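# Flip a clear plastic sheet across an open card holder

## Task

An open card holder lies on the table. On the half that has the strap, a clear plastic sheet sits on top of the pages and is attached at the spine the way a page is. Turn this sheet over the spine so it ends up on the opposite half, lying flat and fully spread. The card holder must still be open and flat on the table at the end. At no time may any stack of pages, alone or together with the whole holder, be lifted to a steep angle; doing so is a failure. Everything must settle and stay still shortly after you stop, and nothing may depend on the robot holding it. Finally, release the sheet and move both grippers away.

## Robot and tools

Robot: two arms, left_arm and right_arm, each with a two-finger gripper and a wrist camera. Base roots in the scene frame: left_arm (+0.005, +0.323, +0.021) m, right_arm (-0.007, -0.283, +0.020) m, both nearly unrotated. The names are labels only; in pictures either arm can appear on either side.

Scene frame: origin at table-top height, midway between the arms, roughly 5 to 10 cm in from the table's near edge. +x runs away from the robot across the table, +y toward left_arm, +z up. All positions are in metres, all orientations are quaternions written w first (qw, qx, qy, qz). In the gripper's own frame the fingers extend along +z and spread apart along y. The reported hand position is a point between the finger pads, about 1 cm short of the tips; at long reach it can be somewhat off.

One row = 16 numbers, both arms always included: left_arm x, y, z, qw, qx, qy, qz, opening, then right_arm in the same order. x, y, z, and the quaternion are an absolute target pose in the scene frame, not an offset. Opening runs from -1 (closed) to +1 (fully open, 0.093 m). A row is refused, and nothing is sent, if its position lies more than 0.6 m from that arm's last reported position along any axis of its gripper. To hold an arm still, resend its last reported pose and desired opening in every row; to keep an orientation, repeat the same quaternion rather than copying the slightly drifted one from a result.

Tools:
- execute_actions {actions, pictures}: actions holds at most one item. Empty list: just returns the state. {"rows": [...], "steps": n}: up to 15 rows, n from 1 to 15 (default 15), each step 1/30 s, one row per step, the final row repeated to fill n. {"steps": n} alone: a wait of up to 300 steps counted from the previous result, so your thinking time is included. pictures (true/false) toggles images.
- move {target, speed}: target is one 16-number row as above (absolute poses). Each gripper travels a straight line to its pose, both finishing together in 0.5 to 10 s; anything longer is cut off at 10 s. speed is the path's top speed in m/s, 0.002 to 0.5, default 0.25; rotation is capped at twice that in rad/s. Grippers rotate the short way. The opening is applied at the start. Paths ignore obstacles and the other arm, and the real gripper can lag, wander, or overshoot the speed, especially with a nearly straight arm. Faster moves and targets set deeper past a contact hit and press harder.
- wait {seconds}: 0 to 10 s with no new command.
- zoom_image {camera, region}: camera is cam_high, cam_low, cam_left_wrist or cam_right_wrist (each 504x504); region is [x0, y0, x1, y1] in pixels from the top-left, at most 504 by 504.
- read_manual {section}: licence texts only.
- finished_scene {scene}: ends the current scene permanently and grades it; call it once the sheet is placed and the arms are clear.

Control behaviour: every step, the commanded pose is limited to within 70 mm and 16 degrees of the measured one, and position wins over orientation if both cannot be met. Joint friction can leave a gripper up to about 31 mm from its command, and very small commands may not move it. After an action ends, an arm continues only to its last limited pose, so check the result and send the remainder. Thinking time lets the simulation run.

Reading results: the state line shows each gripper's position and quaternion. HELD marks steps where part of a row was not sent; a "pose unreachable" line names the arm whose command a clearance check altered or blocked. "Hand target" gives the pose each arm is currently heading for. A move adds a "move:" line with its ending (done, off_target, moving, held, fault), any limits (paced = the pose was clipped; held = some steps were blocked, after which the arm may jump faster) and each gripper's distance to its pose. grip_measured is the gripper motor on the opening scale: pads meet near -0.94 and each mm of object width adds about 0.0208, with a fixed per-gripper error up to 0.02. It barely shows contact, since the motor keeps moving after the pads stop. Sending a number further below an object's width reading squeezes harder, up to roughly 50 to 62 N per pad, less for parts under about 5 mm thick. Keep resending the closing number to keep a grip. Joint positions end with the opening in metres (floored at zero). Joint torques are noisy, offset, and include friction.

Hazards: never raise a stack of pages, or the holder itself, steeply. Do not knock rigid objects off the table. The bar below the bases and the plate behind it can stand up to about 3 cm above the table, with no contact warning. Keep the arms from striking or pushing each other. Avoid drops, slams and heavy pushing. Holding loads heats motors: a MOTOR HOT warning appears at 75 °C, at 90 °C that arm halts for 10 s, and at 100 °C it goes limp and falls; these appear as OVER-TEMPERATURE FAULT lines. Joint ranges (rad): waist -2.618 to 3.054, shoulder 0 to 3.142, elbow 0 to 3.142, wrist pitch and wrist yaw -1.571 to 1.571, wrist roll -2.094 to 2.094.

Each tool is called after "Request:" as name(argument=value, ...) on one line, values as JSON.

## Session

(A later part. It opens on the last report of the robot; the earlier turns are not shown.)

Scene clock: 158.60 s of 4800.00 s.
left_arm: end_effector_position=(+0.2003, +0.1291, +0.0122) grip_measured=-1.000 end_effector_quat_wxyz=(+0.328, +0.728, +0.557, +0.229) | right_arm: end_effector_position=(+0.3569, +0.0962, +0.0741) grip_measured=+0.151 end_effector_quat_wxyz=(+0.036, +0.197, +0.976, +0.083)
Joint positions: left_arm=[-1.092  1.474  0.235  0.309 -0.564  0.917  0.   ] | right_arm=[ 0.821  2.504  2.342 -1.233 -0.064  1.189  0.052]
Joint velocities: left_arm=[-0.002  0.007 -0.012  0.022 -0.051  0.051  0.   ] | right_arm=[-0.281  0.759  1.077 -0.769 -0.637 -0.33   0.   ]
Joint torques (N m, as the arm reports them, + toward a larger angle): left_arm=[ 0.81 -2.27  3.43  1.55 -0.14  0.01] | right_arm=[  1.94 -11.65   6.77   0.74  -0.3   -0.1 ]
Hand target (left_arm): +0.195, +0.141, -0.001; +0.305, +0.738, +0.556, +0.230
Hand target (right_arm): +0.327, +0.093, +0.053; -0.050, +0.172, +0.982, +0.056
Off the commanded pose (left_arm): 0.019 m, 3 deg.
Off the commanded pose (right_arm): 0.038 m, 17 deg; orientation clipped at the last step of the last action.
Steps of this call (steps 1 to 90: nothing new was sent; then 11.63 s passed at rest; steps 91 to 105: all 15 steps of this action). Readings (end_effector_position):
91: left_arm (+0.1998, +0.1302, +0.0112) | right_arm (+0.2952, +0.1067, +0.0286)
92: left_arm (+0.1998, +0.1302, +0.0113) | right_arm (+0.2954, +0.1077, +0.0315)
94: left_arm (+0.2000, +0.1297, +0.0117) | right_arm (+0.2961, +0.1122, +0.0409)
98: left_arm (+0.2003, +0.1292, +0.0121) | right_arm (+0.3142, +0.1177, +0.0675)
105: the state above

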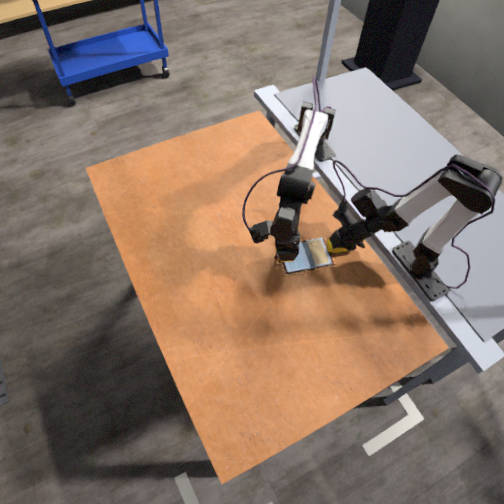

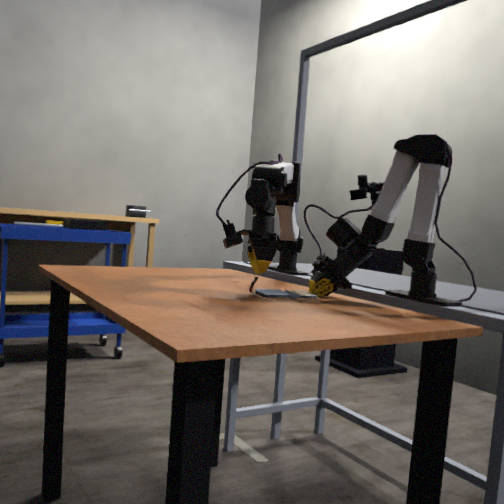

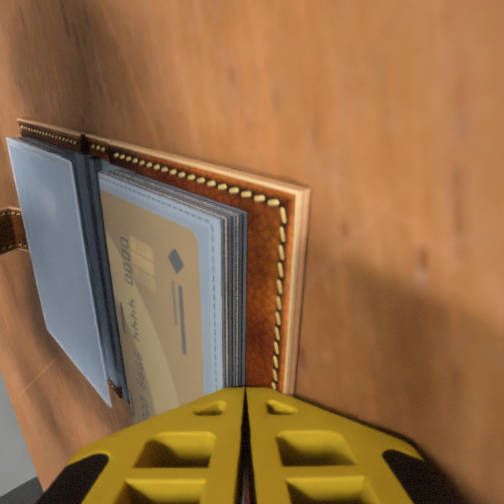

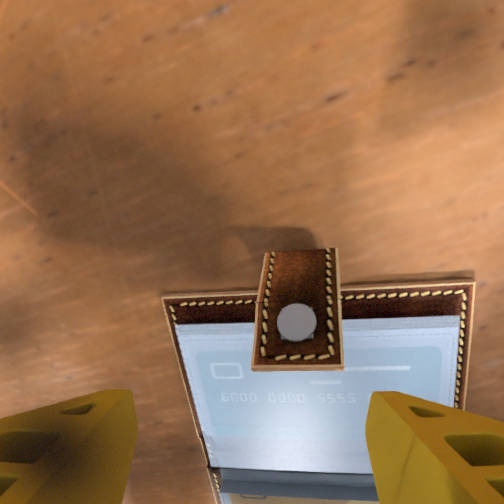

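Request:
move(target=[0.196,0.141,-0.002,0.3057,0.7378,0.5561,0.2303,-1,0.346,0.089,0.034,-0.086,0.1614,0.9832,0.0141,0.15], speed=0.08)

Scene clock: 165.67 s of 4800.00 s.
left_arm: end_effector_position=(+0.2004, +0.1290, +0.0122) grip_measured=-1.000 end_effector_quat_wxyz=(+0.328, +0.728, +0.557, +0.229) | right_arm: end_effector_position=(+0.3443, +0.0963, +0.0430) grip_measured=+0.151 end_effector_quat_wxyz=(-0.057, +0.159, +0.984, +0.052)
Joint positions: left_arm=[-1.092  1.474  0.235  0.31  -0.564  0.917  0.   ] | right_arm=[ 0.801  2.809  2.813 -1.566 -0.186  1.084  0.052]
Joint velocities: left_arm=[ 0.007 -0.012 -0.007 -0.022 -0.037  0.022  0.   ] | right_arm=[-0.012 -0.017 -0.002 -0.037  0.095 -0.081  0.   ]
Joint torques (N m, as the arm reports them, + toward a larger angle): left_arm=[ 0.81 -2.37  3.49  1.57 -0.13  0.02] | right_arm=[ -0.96 -12.94   7.04   0.29  -0.26  -0.08]
Hand target (left_arm): +0.195, +0.141, -0.001; +0.306, +0.738, +0.556, +0.230
Hand target (right_arm): +0.345, +0.089, +0.034; -0.068, +0.163, +0.983, +0.042
Off the commanded pose (left_arm): 0.019 m, 3 deg.
Off the commanded pose (right_arm): 0.012 m, 5 deg.
joint sent to its limit (right arm) — the command would take joint 4 (wrist pitch) past its lower limit, so that joint was sent only as far as its limit.
After step 90, 2.90 s passed at rest.
move: off_target (left_arm, right_arm)

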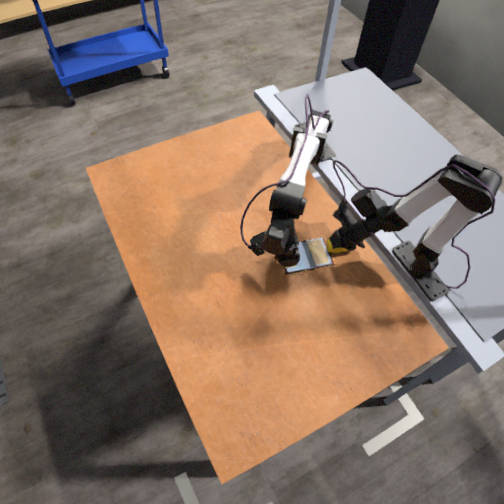

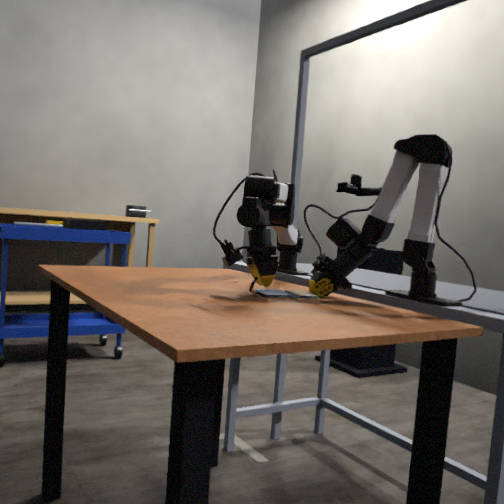

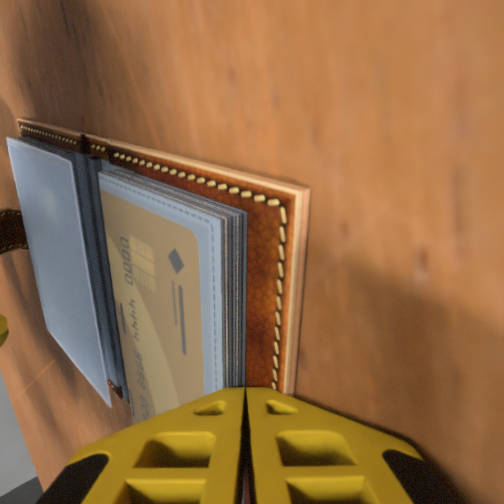

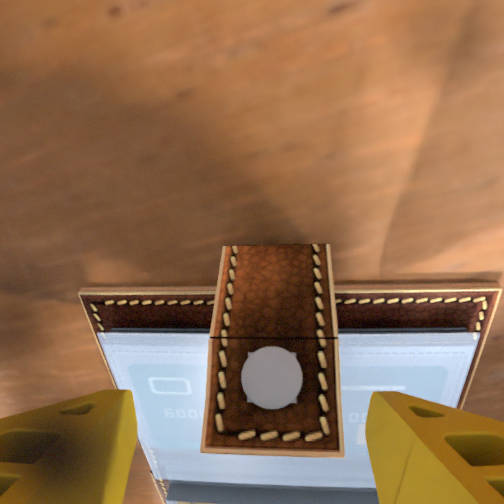

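Request:
move(target=[0.196,0.141,-0.002,0.3057,0.7378,0.5561,0.2303,-1,0.333,0.087,0.028,0.0688,0.1616,0.9846,-0.0113,0.15], speed=0.08)

Scene clock: 189.30 s of 4800.00 s.
left_arm: end_effector_position=(+0.2004, +0.1290, +0.0122) grip_measured=-1.000 end_effector_quat_wxyz=(+0.328, +0.728, +0.557, +0.229) | right_arm: end_effector_position=(+0.3338, +0.0879, +0.0306) grip_measured=+0.151 end_effector_quat_wxyz=(+0.065, +0.158, +0.985, -0.012)
Joint positions: left_arm=[-1.092  1.474  0.235  0.31  -0.564  0.917  0.   ] | right_arm=[ 0.896  2.559  2.286 -1.251  0.09   1.173  0.052]
Joint velocities: left_arm=[-0.002 -0.012 -0.002  0.037 -0.007  0.066  0.   ] | right_arm=[ 0.007 -0.022  0.007 -0.007 -0.022  0.007  0.   ]
Joint torques (N m, as the arm reports them, + toward a larger angle): left_arm=[ 0.79 -2.33  3.43  1.55 -0.14  0.03] | right_arm=[  0.46 -14.32   4.53   0.72   0.03   0.1 ]
Hand target (left_arm): +0.195, +0.141, -0.001; +0.306, +0.738, +0.556, +0.230
Hand target (right_arm): +0.333, +0.087, +0.028; +0.068, +0.162, +0.984, -0.013
Off the commanded pose (left_arm): 0.019 m, 3 deg.
Off the commanded pose (right_arm): 0.003 m, 1 deg.
After step 90, 18.40 s passed at rest.
move: off_target (left_arm)

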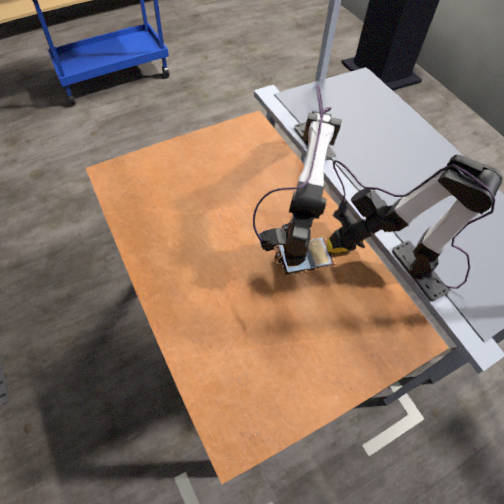

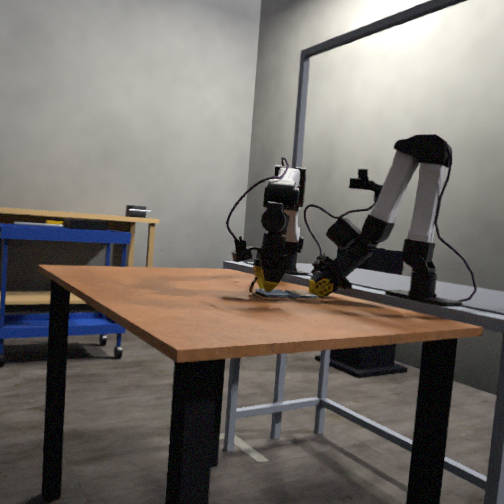

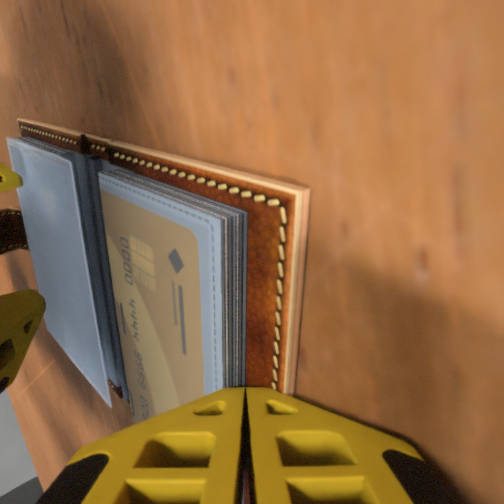

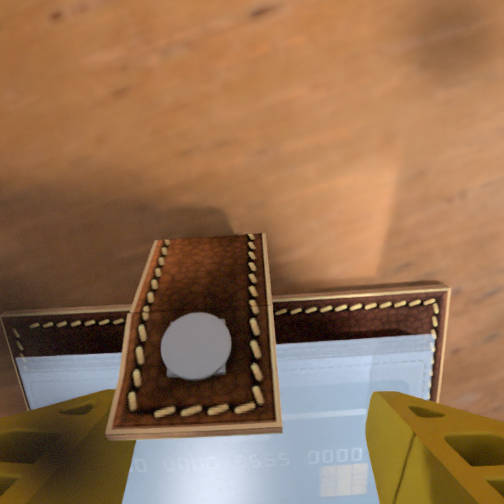

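Request:
move(target=[0.196,0.141,-0.002,0.3057,0.7378,0.5561,0.2303,-1,0.340,0.0945,0.032,0.0346,0.1365,0.9900,-0.0048,0.15], speed=0.05)

Scene clock: 199.83 s of 4800.00 s.
left_arm: end_effector_position=(+0.2004, +0.1290, +0.0122) grip_measured=-1.000 end_effector_quat_wxyz=(+0.328, +0.728, +0.557, +0.229) | right_arm: end_effector_position=(+0.3387, +0.1025, +0.0427) grip_measured=+0.151 end_effector_quat_wxyz=(+0.048, +0.135, +0.990, +0.010)
Joint positions: left_arm=[-1.092  1.474  0.235  0.31  -0.564  0.917  0.   ] | right_arm=[ 0.889  2.629  2.467 -1.341  0.036  1.119  0.052]
Joint velocities: left_arm=[-0.017 -0.027  0.007  0.037 -0.051  0.007  0.   ] | right_arm=[-0.007  0.002  0.012 -0.051 -0.037  0.051  0.   ]
Joint torques (N m, as the arm reports them, + toward a larger angle): left_arm=[ 0.84 -2.34  3.42  1.55 -0.14  0.03] | right_arm=[ -0.99 -12.36   7.24   0.44  -0.12  -0.08]
Hand target (left_arm): +0.195, +0.141, -0.001; +0.306, +0.738, +0.556, +0.230
Hand target (right_arm): +0.340, +0.094, +0.032; +0.035, +0.136, +0.990, -0.004
Off the commanded pose (left_arm): 0.019 m, 3 deg.
Off the commanded pose (right_arm): 0.013 m, 2 deg.
After step 90, 6.33 s passed at rest.
move: off_target (left_arm, right_arm)

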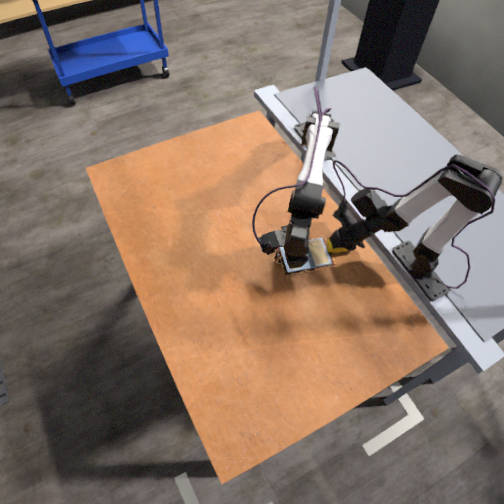

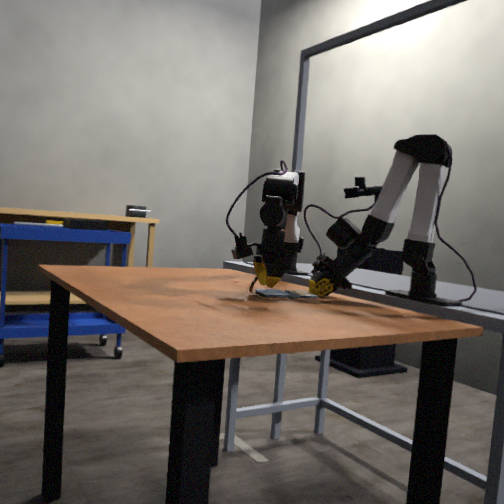

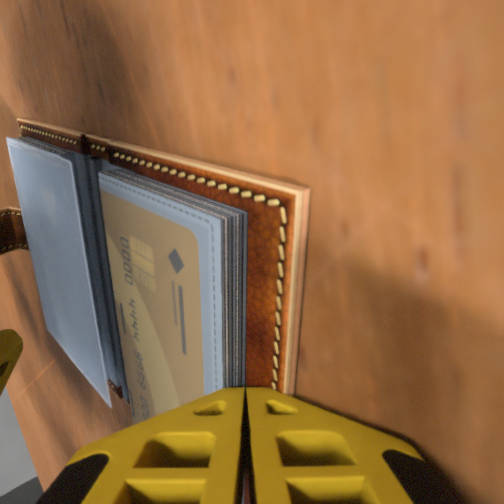

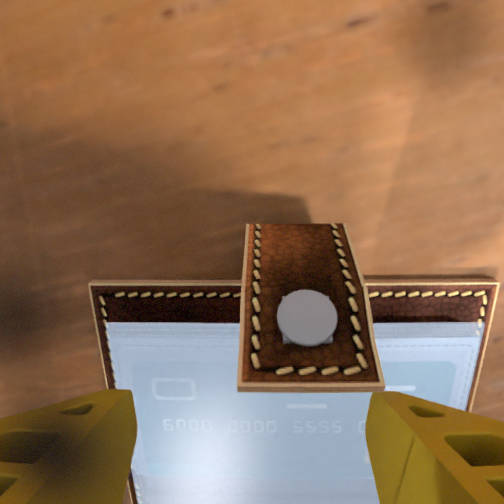

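Request:
execute_actions(actions=[{"rows": [[0.196,0.141,-0.002,0.3057,0.7378,0.5561,0.2303,-1,0.340,0.093,0.031,0.0346,0.1365,0.9900,-0.0048,0.15],[0.196,0.141,-0.002,0.3057,0.7378,0.5561,0.2303,-1,0.340,0.092,0.030,0.0346,0.1365,0.9900,-0.0048,0.15],[0.196,0.141,-0.002,0.3057,0.7378,0.5561,0.2303,-1,0.340,0.091,0.029,0.0346,0.1365,0.9900,-0.0048,0.15],[0.196,0.141,-0.002,0.3057,0.7378,0.5561,0.2303,-1,0.340,0.090,0.028,0.0346,0.1365,0.9900,-0.0048,0.15],[0.196,0.141,-0.002,0.3057,0.7378,0.5561,0.2303,-1,0.340,0.089,0.027,0.0346,0.1365,0.9900,-0.0048,0.15],[0.196,0.141,-0.002,0.3057,0.7378,0.5561,0.2303,-1,0.340,0.088,0.026,0.0346,0.1365,0.9900,-0.0048,0.15],[0.196,0.141,-0.002,0.3057,0.7378,0.5561,0.2303,-1,0.340,0.087,0.025,0.0346,0.1365,0.9900,-0.0048,0.15],[0.196,0.141,-0.002,0.3057,0.7378,0.5561,0.2303,-1,0.340,0.086,0.024,0.0346,0.1365,0.9900,-0.0048,0.15]], "steps": 15}])

Scene clock: 207.07 s of 4800.00 s.
left_arm: end_effector_position=(+0.2004, +0.1290, +0.0122) grip_measured=-1.000 end_effector_quat_wxyz=(+0.328, +0.728, +0.557, +0.229) | right_arm: end_effector_position=(+0.3362, +0.0919, +0.0309) grip_measured=+0.151 end_effector_quat_wxyz=(+0.037, +0.135, +0.990, -0.002)
Joint positions: left_arm=[-1.092  1.474  0.235  0.31  -0.564  0.917  0.   ] | right_arm=[ 0.878  2.612  2.389 -1.313  0.031  1.109  0.052]
Joint velocities: left_arm=[ 0.002 -0.002  0.007  0.007 -0.066 -0.007  0.   ] | right_arm=[-0.012  0.002 -0.046  0.066  0.022 -0.11  -0.002]
Joint torques (N m, as the arm reports them, + toward a larger angle): left_arm=[ 0.79 -2.34  3.42  1.55 -0.15  0.03] | right_arm=[ -0.93 -14.07   4.31   0.66  -0.09  -0.08]
Hand target (left_arm): +0.195, +0.141, -0.001; +0.305, +0.738, +0.556, +0.230
Hand target (right_arm): +0.340, +0.086, +0.024; +0.034, +0.136, +0.990, -0.005
Off the commanded pose (left_arm): 0.019 m, 3 deg.
Off the commanded pose (right_arm): 0.010 m, 0 deg.
Steps of this call (steps 1 to 90: nothing new was sent; then 3.73 s passed at rest; steps 91 to 105: all 15 steps of this action). Readings (end_effector_position):
91: left_arm (+0.2004, +0.1290, +0.0122) | right_arm (+0.3379, +0.1018, +0.0420)
92: left_arm (+0.2004, +0.1290, +0.0122) | right_arm (+0.3379, +0.1018, +0.0420)
94: left_arm (+0.2004, +0.1290, +0.0122) | right_arm (+0.3379, +0.1015, +0.0413)
98: left_arm (+0.2004, +0.1290, +0.0122) | right_arm (+0.3350, +0.0948, +0.0323)
105: the state above

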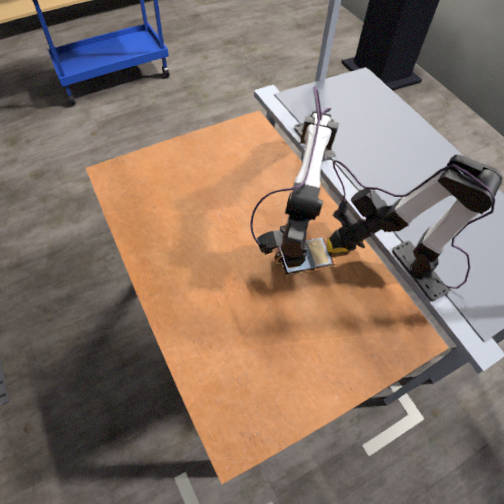

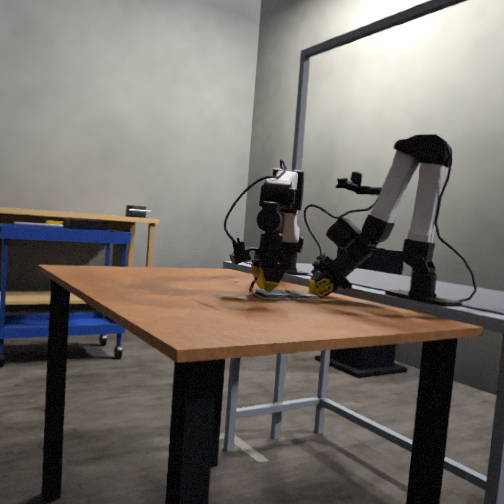

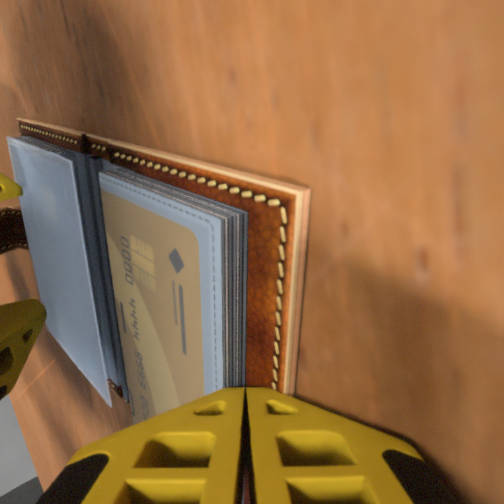

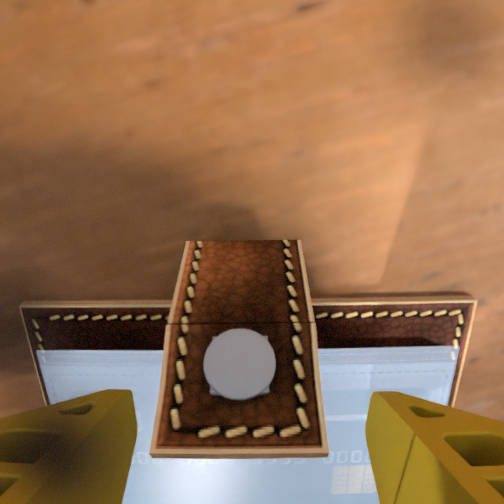

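Request:
execute_actions(actions=[{"rows": [[0.196,0.141,-0.002,0.3057,0.7378,0.5561,0.2303,-1,0.339,0.088,0.021,0.0346,0.1365,0.9900,-0.0048,0.15],[0.196,0.141,-0.002,0.3057,0.7378,0.5561,0.2303,-1,0.338,0.089,0.018,0.0346,0.1365,0.9900,-0.0048,0.15],[0.196,0.141,-0.002,0.3057,0.7378,0.5561,0.2303,-1,0.338,0.090,0.015,0.0346,0.1365,0.9900,-0.0048,0.15],[0.196,0.141,-0.002,0.3057,0.7378,0.5561,0.2303,-1,0.338,0.091,0.012,0.0346,0.1365,0.9900,-0.0048,0.15],[0.196,0.141,-0.002,0.3057,0.7378,0.5561,0.2303,-1,0.338,0.091,0.009,0.0346,0.1365,0.9900,-0.0048,0.15],[0.196,0.141,-0.002,0.3057,0.7378,0.5561,0.2303,-1,0.338,0.091,0.006,0.0346,0.1365,0.9900,-0.0048,0.15],[0.196,0.141,-0.002,0.3057,0.7378,0.5561,0.2303,-1,0.338,0.091,0.004,0.0346,0.1365,0.9900,-0.0048,0.15],[0.196,0.141,-0.002,0.3057,0.7378,0.5561,0.2303,-1,0.338,0.091,0.004,0.0346,0.1365,0.9900,-0.0048,0.15],[0.196,0.141,-0.002,0.3057,0.7378,0.5561,0.2303,-1,0.336,0.091,0.004,0.0346,0.1365,0.9900,-0.0048,0.15],[0.196,0.141,-0.002,0.3057,0.7378,0.5561,0.2303,-1,0.333,0.091,0.004,0.0346,0.1365,0.9900,-0.0048,0.15],[0.196,0.141,-0.002,0.3057,0.7378,0.5561,0.2303,-1,0.330,0.091,0.004,0.0346,0.1365,0.9900,-0.0048,0.15],[0.196,0.141,-0.002,0.3057,0.7378,0.5561,0.2303,-1,0.327,0.091,0.004,0.0346,0.1365,0.9900,-0.0048,0.15],[0.196,0.141,-0.002,0.3057,0.7378,0.5561,0.2303,-1,0.324,0.091,0.004,0.0346,0.1365,0.9900,-0.0048,0.15],[0.196,0.141,-0.002,0.3057,0.7378,0.5561,0.2303,-1,0.321,0.091,0.004,0.0346,0.1365,0.9900,-0.0048,0.15],[0.196,0.141,-0.002,0.3057,0.7378,0.5561,0.2303,-1,0.318,0.091,0.004,0.0346,0.1365,0.9900,-0.0048,0.15]], "steps": 15}])

Scene clock: 217.13 s of 4800.00 s.
left_arm: end_effector_position=(+0.2004, +0.1290, +0.0122) grip_measured=-1.000 end_effector_quat_wxyz=(+0.328, +0.728, +0.557, +0.229) | right_arm: end_effector_position=(+0.3353, +0.0923, +0.0276) grip_measured=+0.151 end_effector_quat_wxyz=(+0.053, +0.134, +0.990, +0.009)
Joint positions: left_arm=[-1.092  1.474  0.235  0.31  -0.564  0.917  0.   ] | right_arm=[ 0.884  2.55   2.257 -1.207  0.045  1.113  0.052]
Joint velocities: left_arm=[ 0.012 -0.007 -0.002  0.051 -0.095  0.022  0.   ] | right_arm=[ 0.046 -0.31  -0.574  0.476  0.11   0.007 -0.   ]
Joint torques (N m, as the arm reports them, + toward a larger angle): left_arm=[ 0.81 -2.35  3.46  1.54 -0.16  0.02] | right_arm=[  1.87 -12.14   3.41   0.31  -0.43   0.19]
Hand target (left_arm): +0.195, +0.141, -0.001; +0.305, +0.738, +0.556, +0.230
Hand target (right_arm): +0.318, +0.090, +0.005; +0.033, +0.136, +0.990, -0.008
Off the commanded pose (left_arm): 0.019 m, 3 deg.
Off the commanded pose (right_arm): 0.029 m, 3 deg.
Steps of this call (steps 1 to 90: nothing new was sent; then 6.57 s passed at rest; steps 91 to 105: all 15 steps of this action). Readings (end_effector_position):
91: left_arm (+0.2004, +0.1290, +0.0122) | right_arm (+0.3363, +0.0919, +0.0296)
92: left_arm (+0.2004, +0.1290, +0.0122) | right_arm (+0.3365, +0.0921, +0.0293)
94: left_arm (+0.2004, +0.1290, +0.0122) | right_arm (+0.3368, +0.0925, +0.0278)
98: left_arm (+0.2004, +0.1290, +0.0122) | right_arm (+0.3367, +0.0923, +0.0269)
105: the state above

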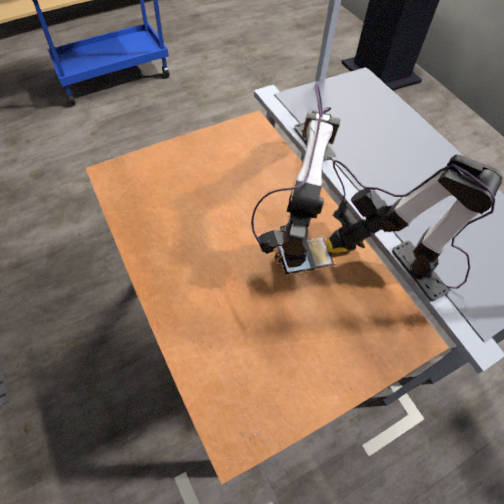

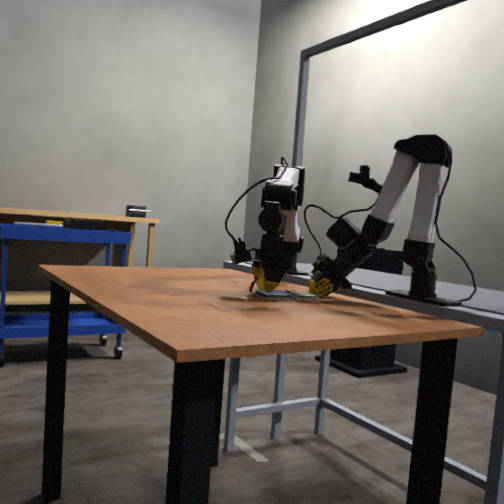

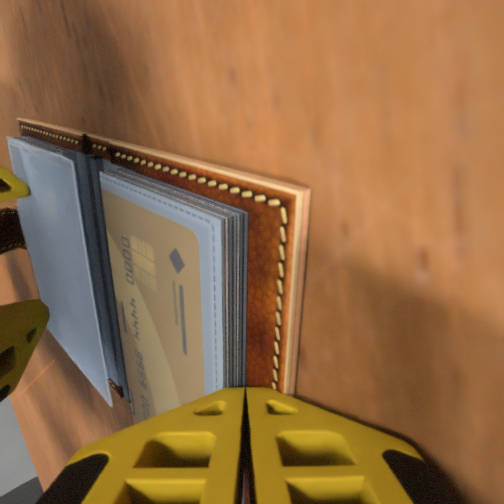

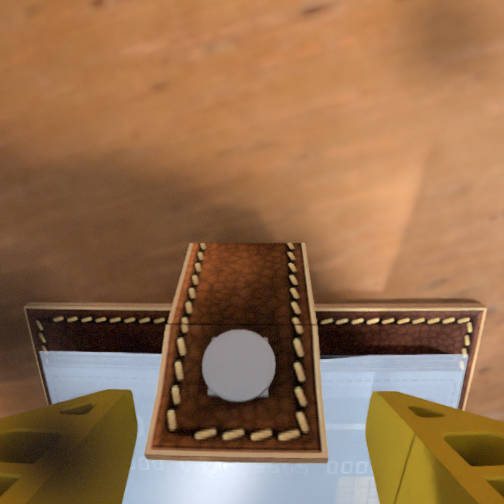

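Request:
execute_actions(actions=[{"rows": [[0.196,0.141,-0.002,0.3057,0.7378,0.5561,0.2303,-1,0.316,0.0912,0.004,0.03,0.1365,0.9902,-0.004,0.15],[0.196,0.141,-0.002,0.3057,0.7378,0.5561,0.2303,-1,0.314,0.0915,0.004,0.027,0.1365,0.9903,-0.004,0.15],[0.196,0.141,-0.002,0.3057,0.7378,0.5561,0.2303,-1,0.312,0.0918,0.004,0.024,0.1365,0.9903,-0.003,0.15],[0.196,0.141,-0.002,0.3057,0.7378,0.5561,0.2303,-1,0.310,0.0922,0.004,0.021,0.1365,0.9904,-0.003,0.15],[0.196,0.141,-0.002,0.3057,0.7378,0.5561,0.2303,-1,0.308,0.0926,0.004,0.018,0.1366,0.9905,-0.002,0.15],[0.196,0.141,-0.002,0.3057,0.7378,0.5561,0.2303,-1,0.306,0.093,0.004,0.015,0.1366,0.9905,-0.002,0.15],[0.196,0.141,-0.002,0.3057,0.7378,0.5561,0.2303,-1,0.304,0.0935,0.004,0.012,0.1366,0.9905,-0.002,0.15],[0.196,0.141,-0.002,0.3057,0.7378,0.5561,0.2303,-1,0.302,0.094,0.004,0.009,0.1366,0.9906,-0.001,0.15],[0.196,0.141,-0.002,0.3057,0.7378,0.5561,0.2303,-1,0.300,0.0945,0.004,0.006,0.1366,0.9906,-0.001,0.15],[0.196,0.141,-0.002,0.3057,0.7378,0.5561,0.2303,-1,0.298,0.095,0.004,0.003,0.1366,0.9906,0.0,0.15],[0.196,0.141,-0.002,0.3057,0.7378,0.5561,0.2303,-1,0.296,0.0955,0.004,0.0,0.1366,0.9906,0.0,0.15],[0.196,0.141,-0.002,0.3057,0.7378,0.5561,0.2303,-1,0.294,0.096,0.004,0.0,0.1366,0.9906,0.0,0.15]], "steps": 15}])

Scene clock: 223.90 s of 4800.00 s.
left_arm: end_effector_position=(+0.1996, +0.1303, +0.0112) grip_measured=-1.000 end_effector_quat_wxyz=(+0.327, +0.728, +0.557, +0.229) | right_arm: end_effector_position=(+0.3291, +0.0935, +0.0279) grip_measured=+0.151 end_effector_quat_wxyz=(+0.061, +0.138, +0.988, +0.013)
Joint positions: left_arm=[-1.092  1.474  0.23   0.313 -0.564  0.917  0.   ] | right_arm=[ 0.899  2.507  2.178 -1.155  0.056  1.136  0.052]
Joint velocities: left_arm=[ 0.017 -0.022  0.007  0.022 -0.007  0.022  0.   ] | right_arm=[ 0.012 -0.007 -0.051  0.007  0.007 -0.022 -0.   ]
Joint torques (N m, as the arm reports them, + toward a larger angle): left_arm=[ 0.84 -2.27  3.8   1.51 -0.17  0.02] | right_arm=[  2.54 -12.17   3.29   0.42  -0.88   0.21]
Hand target (left_arm): +0.195, +0.141, -0.001; +0.305, +0.738, +0.556, +0.230
Hand target (right_arm): +0.295, +0.095, +0.006; +0.001, +0.138, +0.990, -0.002
Off the commanded pose (left_arm): 0.017 m, 3 deg.
Off the commanded pose (right_arm): 0.043 m, 7 deg.
Steps of this call (steps 1 to 90: nothing new was sent; then 3.27 s passed at rest; steps 91 to 105: all 15 steps of this action). Readings (end_effector_position):
91: left_arm (+0.2004, +0.1290, +0.0122) | right_arm (+0.3352, +0.0922, +0.0278)
92: left_arm (+0.2004, +0.1290, +0.0122) | right_arm (+0.3351, +0.0922, +0.0281)
94: left_arm (+0.2004, +0.1290, +0.0122) | right_arm (+0.3350, +0.0921, +0.0281)
98: left_arm (+0.2004, +0.1290, +0.0122) | right_arm (+0.3340, +0.0924, +0.0280)
105: the state above

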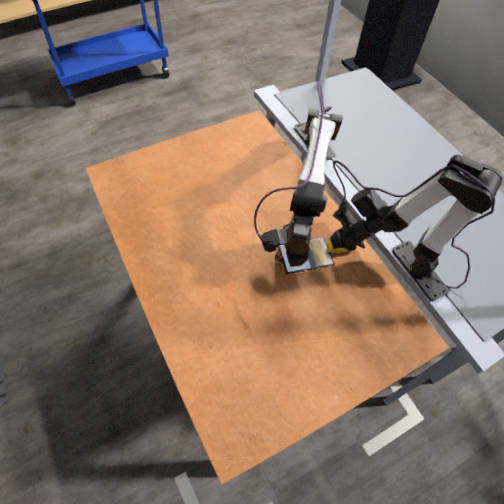

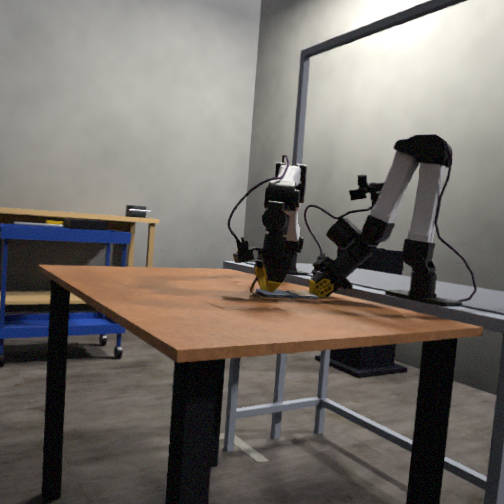

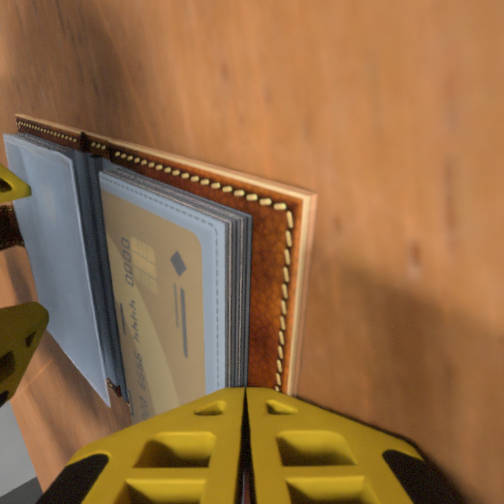

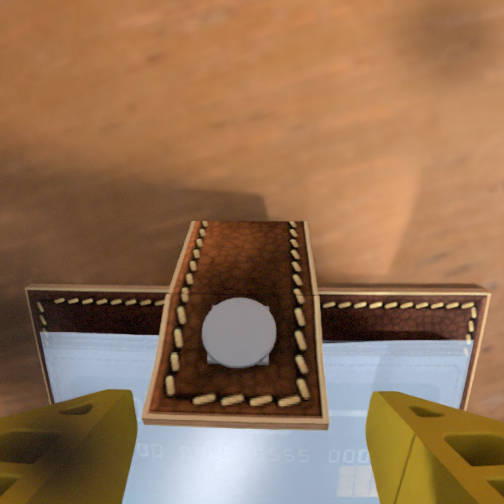

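Request:
execute_actions(actions=[{"rows": [[0.196,0.141,-0.002,0.3057,0.7378,0.5561,0.2303,-1,0.300,0.095,0.007,0.02,0.1366,0.9904,-0.003,0.15],[0.196,0.141,-0.002,0.3057,0.7378,0.5561,0.2303,-1,0.300,0.095,0.009,0.02,0.1366,0.9904,-0.003,0.15],[0.196,0.141,-0.002,0.3057,0.7378,0.5561,0.2303,-1,0.300,0.095,0.011,0.02,0.1366,0.9904,-0.003,0.15],[0.196,0.141,-0.002,0.3057,0.7378,0.5561,0.2303,-1,0.299,0.095,0.012,0.02,0.1366,0.9904,-0.003,0.15],[0.196,0.141,-0.002,0.3057,0.7378,0.5561,0.2303,-1,0.298,0.0953,0.012,0.02,0.1366,0.9904,-0.003,0.15],[0.196,0.141,-0.002,0.3057,0.7378,0.5561,0.2303,-1,0.297,0.0956,0.012,0.02,0.1366,0.9904,-0.003,0.15],[0.196,0.141,-0.002,0.3057,0.7378,0.5561,0.2303,-1,0.296,0.0959,0.012,0.02,0.1366,0.9904,-0.003,0.15],[0.196,0.141,-0.002,0.3057,0.7378,0.5561,0.2303,-1,0.295,0.0962,0.012,0.02,0.1366,0.9904,-0.003,0.15],[0.196,0.141,-0.002,0.3057,0.7378,0.5561,0.2303,-1,0.294,0.0965,0.012,0.02,0.1366,0.9904,-0.003,0.15]], "steps": 15}])

Scene clock: 228.93 s of 4800.00 s.
left_arm: end_effector_position=(+0.1997, +0.1301, +0.0113) grip_measured=-1.000 end_effector_quat_wxyz=(+0.328, +0.728, +0.556, +0.229) | right_arm: end_effector_position=(+0.3168, +0.0977, +0.0281) grip_measured=+0.151 end_effector_quat_wxyz=(+0.060, +0.135, +0.989, +0.009)
Joint positions: left_arm=[-1.092  1.474  0.23   0.314 -0.564  0.917  0.   ] | right_arm=[ 0.924  2.491  2.152 -1.154  0.06   1.155  0.052]
Joint velocities: left_arm=[-0.017 -0.002 -0.002 -0.037  0.007  0.007  0.   ] | right_arm=[ 0.012 -0.012 -0.022 -0.007  0.066  0.007  0.001]
Joint torques (N m, as the arm reports them, + toward a larger angle): left_arm=[ 0.76 -2.23  3.87  1.54 -0.15  0.03] | right_arm=[  1.63 -12.84   3.69   0.47  -0.58   0.17]
Hand target (left_arm): +0.195, +0.141, -0.001; +0.306, +0.738, +0.556, +0.230
Hand target (right_arm): +0.295, +0.096, +0.013; +0.021, +0.137, +0.990, -0.004
Off the commanded pose (left_arm): 0.018 m, 3 deg.
Off the commanded pose (right_arm): 0.028 m, 5 deg.
Steps of this call (steps 1 to 90: nothing new was sent; then 1.53 s passed at rest; steps 91 to 105: all 15 steps of this action). Readings (end_effector_position):
91: left_arm (+0.1997, +0.1301, +0.0113) | right_arm (+0.3283, +0.0938, +0.0279)
92: left_arm (+0.1997, +0.1301, +0.0113) | right_arm (+0.3283, +0.0939, +0.0283)
94: left_arm (+0.1997, +0.1301, +0.0113) | right_arm (+0.3274, +0.0947, +0.0285)
98: left_arm (+0.1997, +0.1301, +0.0113) | right_arm (+0.3230, +0.0957, +0.0282)
105: the state above

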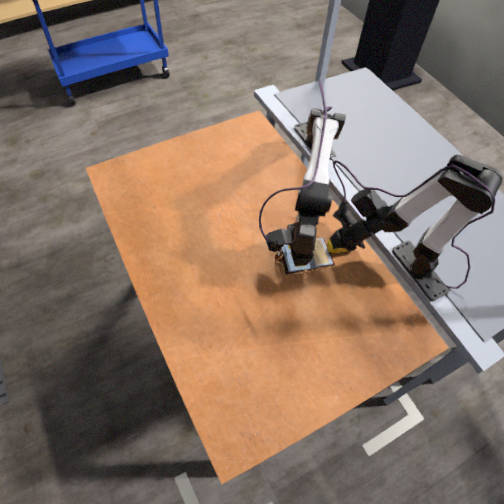

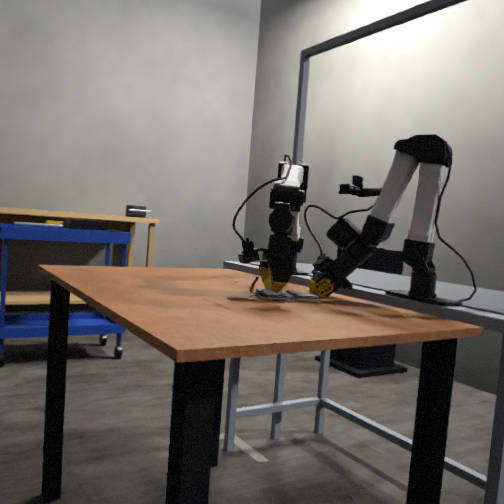

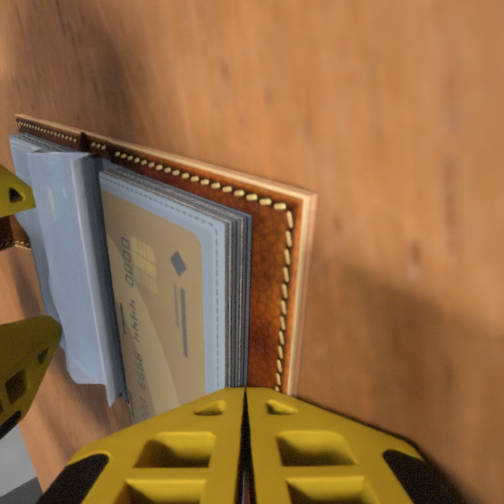

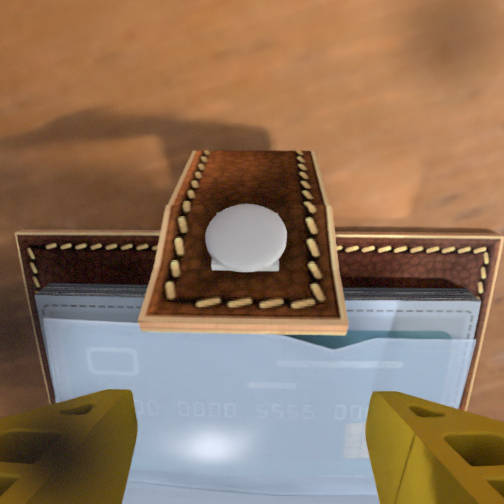

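Now dragging with a nice hump. Continue.

Request:
execute_actions(actions=[{"rows": [[0.196,0.141,-0.002,0.3057,0.7378,0.5561,0.2303,-1,0.293,0.0968,0.011,0.02,0.1366,0.9904,-0.003,0.15],[0.196,0.141,-0.002,0.3057,0.7378,0.5561,0.2303,-1,0.2915,0.0972,0.011,0.02,0.1366,0.9904,-0.003,0.15],[0.196,0.141,-0.002,0.3057,0.7378,0.5561,0.2303,-1,0.290,0.0976,0.011,0.02,0.1366,0.9904,-0.003,0.15],[0.196,0.141,-0.002,0.3057,0.7378,0.5561,0.2303,-1,0.2885,0.098,0.011,0.02,0.1366,0.9904,-0.003,0.15],[0.196,0.141,-0.002,0.3057,0.7378,0.5561,0.2303,-1,0.287,0.0984,0.011,0.02,0.1366,0.9904,-0.003,0.15],[0.196,0.141,-0.002,0.3057,0.7378,0.5561,0.2303,-1,0.2855,0.0988,0.011,0.02,0.1366,0.9904,-0.003,0.15],[0.196,0.141,-0.002,0.3057,0.7378,0.5561,0.2303,-1,0.284,0.0992,0.011,0.02,0.1366,0.9904,-0.003,0.15],[0.196,0.141,-0.002,0.3057,0.7378,0.5561,0.2303,-1,0.2825,0.0996,0.011,0.02,0.1366,0.9904,-0.003,0.15],[0.196,0.141,-0.002,0.3057,0.7378,0.5561,0.2303,-1,0.281,0.100,0.011,0.02,0.1366,0.9904,-0.003,0.15],[0.196,0.141,-0.002,0.3057,0.7378,0.5561,0.2303,-1,0.2795,0.1004,0.011,0.02,0.1366,0.9904,-0.003,0.15],[0.196,0.141,-0.002,0.3057,0.7378,0.5561,0.2303,-1,0.278,0.1008,0.011,0.02,0.1366,0.9904,-0.003,0.15],[0.196,0.141,-0.002,0.3057,0.7378,0.5561,0.2303,-1,0.2765,0.1012,0.011,0.02,0.1366,0.9904,-0.003,0.15]], "steps": 15}])

Scene clock: 235.47 s of 4800.00 s.
left_arm: end_effector_position=(+0.1997, +0.1301, +0.0113) grip_measured=-1.000 end_effector_quat_wxyz=(+0.328, +0.728, +0.556, +0.229) | right_arm: end_effector_position=(+0.2950, +0.1028, +0.0261) grip_measured=+0.151 end_effector_quat_wxyz=(+0.053, +0.132, +0.990, +0.006)
Joint positions: left_arm=[-1.092  1.474  0.23   0.314 -0.564  0.917  0.   ] | right_arm=[ 0.963  2.458  2.087 -1.136  0.053  1.187  0.052]
Joint velocities: left_arm=[-0.012  0.002 -0.002 -0.037  0.051 -0.022  0.   ] | right_arm=[ 0.076 -0.017 -0.061 -0.022  0.081  0.051  0.   ]
Joint torques (N m, as the arm reports them, + toward a larger angle): left_arm=[ 0.88 -2.3   3.81  1.53 -0.17  0.01] | right_arm=[  0.89 -12.7    3.73   0.57  -0.51   0.18]
Hand target (left_arm): +0.195, +0.141, -0.001; +0.306, +0.738, +0.556, +0.230
Hand target (right_arm): +0.277, +0.101, +0.012; +0.021, +0.137, +0.990, -0.004
Off the commanded pose (left_arm): 0.018 m, 3 deg.
Off the commanded pose (right_arm): 0.024 m, 4 deg.
Steps of this call (steps 1 to 90: nothing new was sent; then 3.03 s passed at rest; steps 91 to 105: all 15 steps of this action). Readings (end_effector_position):
91: left_arm (+0.1997, +0.1301, +0.0113) | right_arm (+0.3168, +0.0977, +0.0281)
92: left_arm (+0.1997, +0.1301, +0.0113) | right_arm (+0.3168, +0.0976, +0.0279)
94: left_arm (+0.1997, +0.1301, +0.0113) | right_arm (+0.3162, +0.0974, +0.0283)
98: left_arm (+0.1997, +0.1301, +0.0113) | right_arm (+0.3106, +0.0986, +0.0279)
105: the state above

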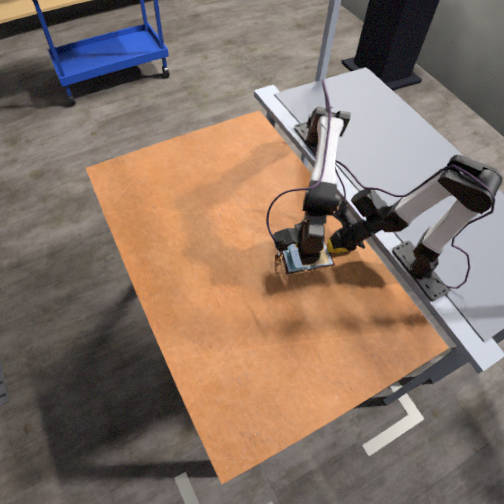

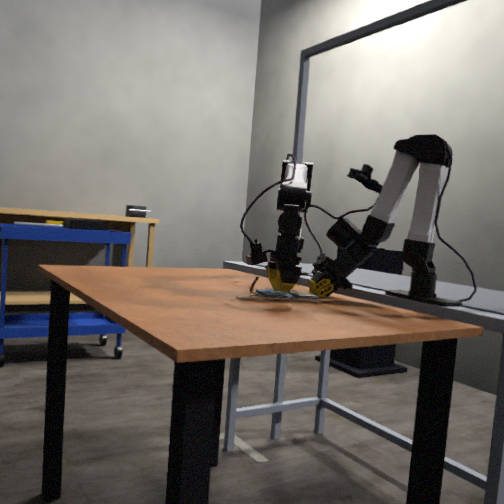

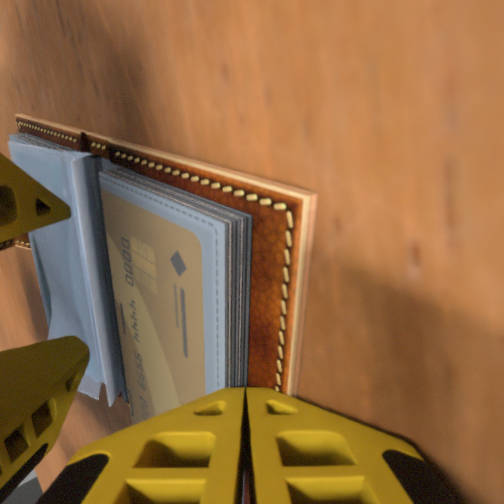

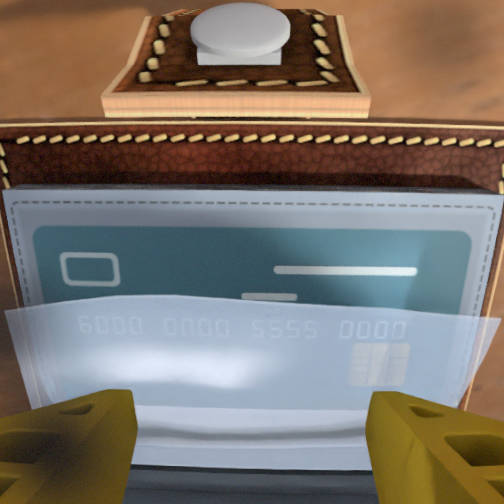

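Request:
zoom_image(camera="cam_low", region=[230, 250, 350, 320])

Request:
zoom_image(camera="cam_left_wrist", region=[0, 110, 200, 430])

Region (230, 250, 350, 320) of cam_low's 504x504 image, scaled by 4.200, with more detail than that image has; it fills the top 294 rows of this view, and the rest is white.

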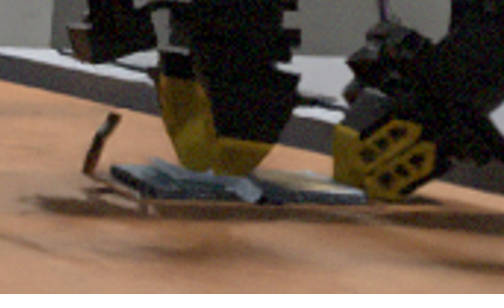

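Region (0, 110, 200, 430) of cam_left_wrist's 504x504 image, scaled by 1.575, with more detail than that image has; it fills the left 315 columns of this view, and the rest is white.

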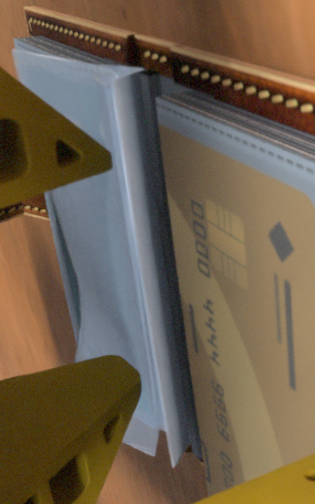

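Request:
execute_actions(actions=[{"rows": [[0.196,0.141,-0.002,0.3057,0.7378,0.5561,0.2303,-1,0.290,0.102,0.025,0.02,0.1366,0.9904,-0.003,0.15],[0.196,0.141,-0.002,0.3057,0.7378,0.5561,0.2303,-1,0.294,0.102,0.032,0.02,0.1366,0.9904,-0.003,0.15],[0.196,0.141,-0.002,0.3057,0.7378,0.5561,0.2303,-1,0.295,0.102,0.038,0.02,0.1366,0.9904,-0.003,0.15],[0.196,0.141,-0.002,0.3057,0.7378,0.5561,0.2303,-1,0.296,0.102,0.043,0.02,0.1366,0.9904,-0.003,0.15],[0.196,0.141,-0.002,0.3057,0.7378,0.5561,0.2303,-1,0.296,0.102,0.047,0.02,0.1366,0.9904,-0.003,0.15],[0.196,0.141,-0.002,0.3057,0.7378,0.5561,0.2303,-1,0.296,0.102,0.050,0.02,0.1366,0.9904,-0.003,0.15]], "steps": 10}], pictures=false)

Request:
move(target=[0.196,0.141,-0.002,0.3057,0.7378,0.5561,0.2303,-1,0.305,0.098,0.042,-0.0211,-0.6035,0.7966,0.0278,0.31], speed=0.3)

Scene clock: 280.70 s of 4800.00 s.
left_arm: end_effector_position=(+0.1998, +0.1300, +0.0114) grip_measured=-1.000 end_effector_quat_wxyz=(+0.328, +0.728, +0.556, +0.229) | right_arm: end_effector_position=(+0.3005, +0.1163, +0.0612) grip_measured=+0.151 end_effector_quat_wxyz=(+0.045, +0.135, +0.989, +0.030)
Joint positions: left_arm=[-1.092  1.474  0.23   0.315 -0.564  0.917  0.   ] | right_arm=[ 0.956  2.481  2.267 -1.259  0.015  1.187  0.052]
Joint velocities: left_arm=[ 0.007  0.007  0.012  0.007 -0.081 -0.007  0.   ] | right_arm=[-0.007  0.002  0.188 -0.227 -0.022  0.022 -0.   ]
Joint torques (N m, as the arm reports them, + toward a larger angle): left_arm=[ 0.8  -2.23  3.86  1.52 -0.16  0.03] | right_arm=[ -0.84 -11.54   6.81   0.39  -0.13  -0.09]
Hand target (left_arm): +0.195, +0.141, -0.001; +0.306, +0.738, +0.556, +0.230
Hand target (right_arm): +0.296, +0.102, +0.051; +0.020, +0.137, +0.990, -0.001
Off the commanded pose (left_arm): 0.018 m, 3 deg.
Off the commanded pose (right_arm): 0.019 m, 5 deg.
Steps of this call (steps 1 to 90: nothing new was sent; then 41.90 s passed at rest; steps 91 to 100: all 10 steps of this action). Readings (end_effector_position):
91: left_arm (+0.1997, +0.1301, +0.0113) | right_arm (+0.2936, +0.1038, +0.0272)
92: left_arm (+0.1997, +0.1301, +0.0113) | right_arm (+0.2933, +0.1051, +0.0291)
94: left_arm (+0.1997, +0.1301, +0.0113) | right_arm (+0.2949, +0.1096, +0.0360)
98: left_arm (+0.1998, +0.1300, +0.0114) | right_arm (+0.2995, +0.1156, +0.0558)
100: the state above

Scene clock: 284.50 s of 4800.00 s.
left_arm: end_effector_position=(+0.1998, +0.1300, +0.0114) grip_measured=-1.000 end_effector_quat_wxyz=(+0.328, +0.728, +0.556, +0.229) | right_arm: end_effector_position=(+0.3023, +0.1061, +0.0515) grip_measured=+0.309 end_effector_quat_wxyz=(-0.003, -0.606, +0.795, +0.032)
Joint positions: left_arm=[-1.092  1.474  0.23   0.315 -0.564  0.917  0.   ] | right_arm=[ 0.903  2.585  2.422 -1.403 -0.096 -0.439  0.06 ]
Joint velocities: left_arm=[ 0.002  0.017 -0.012 -0.022 -0.022  0.037  0.   ] | right_arm=[-0.007  0.002  0.007 -0.007 -0.022 -0.037 -0.001]
Joint torques (N m, as the arm reports them, + toward a larger angle): left_arm=[ 0.83 -2.22  3.81  1.51 -0.16  0.03] | right_arm=[ -1.04 -12.17   7.21   0.34  -0.26  -0.07]
Hand target (left_arm): +0.195, +0.141, -0.001; +0.306, +0.738, +0.556, +0.230
Hand target (right_arm): +0.304, +0.098, +0.042; -0.021, -0.604, +0.796, +0.029
Off the commanded pose (left_arm): 0.018 m, 3 deg.
Off the commanded pose (right_arm): 0.013 m, 2 deg.
move: off_target (left_arm, right_arm)

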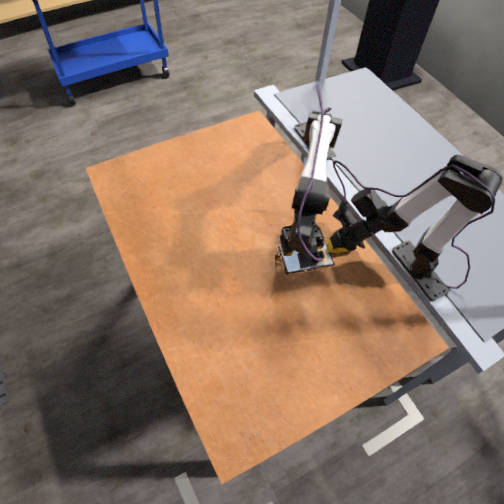

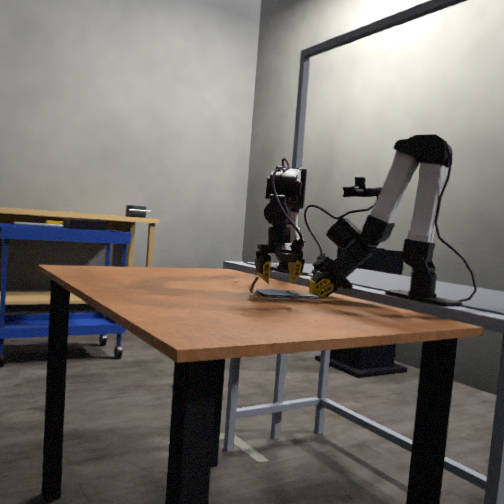

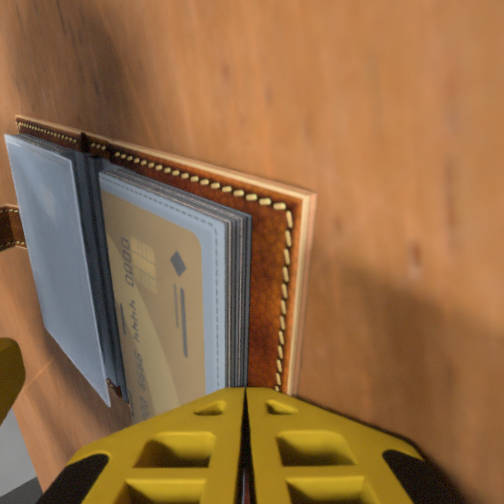

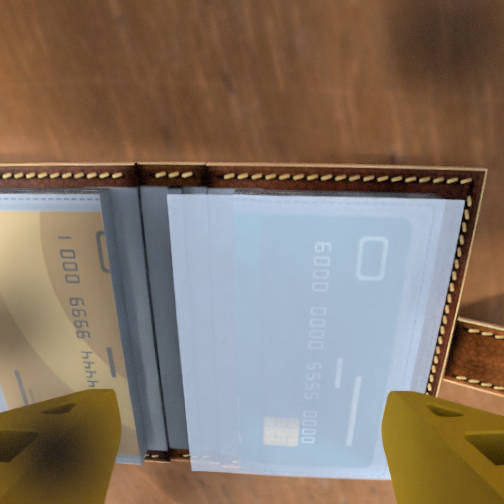

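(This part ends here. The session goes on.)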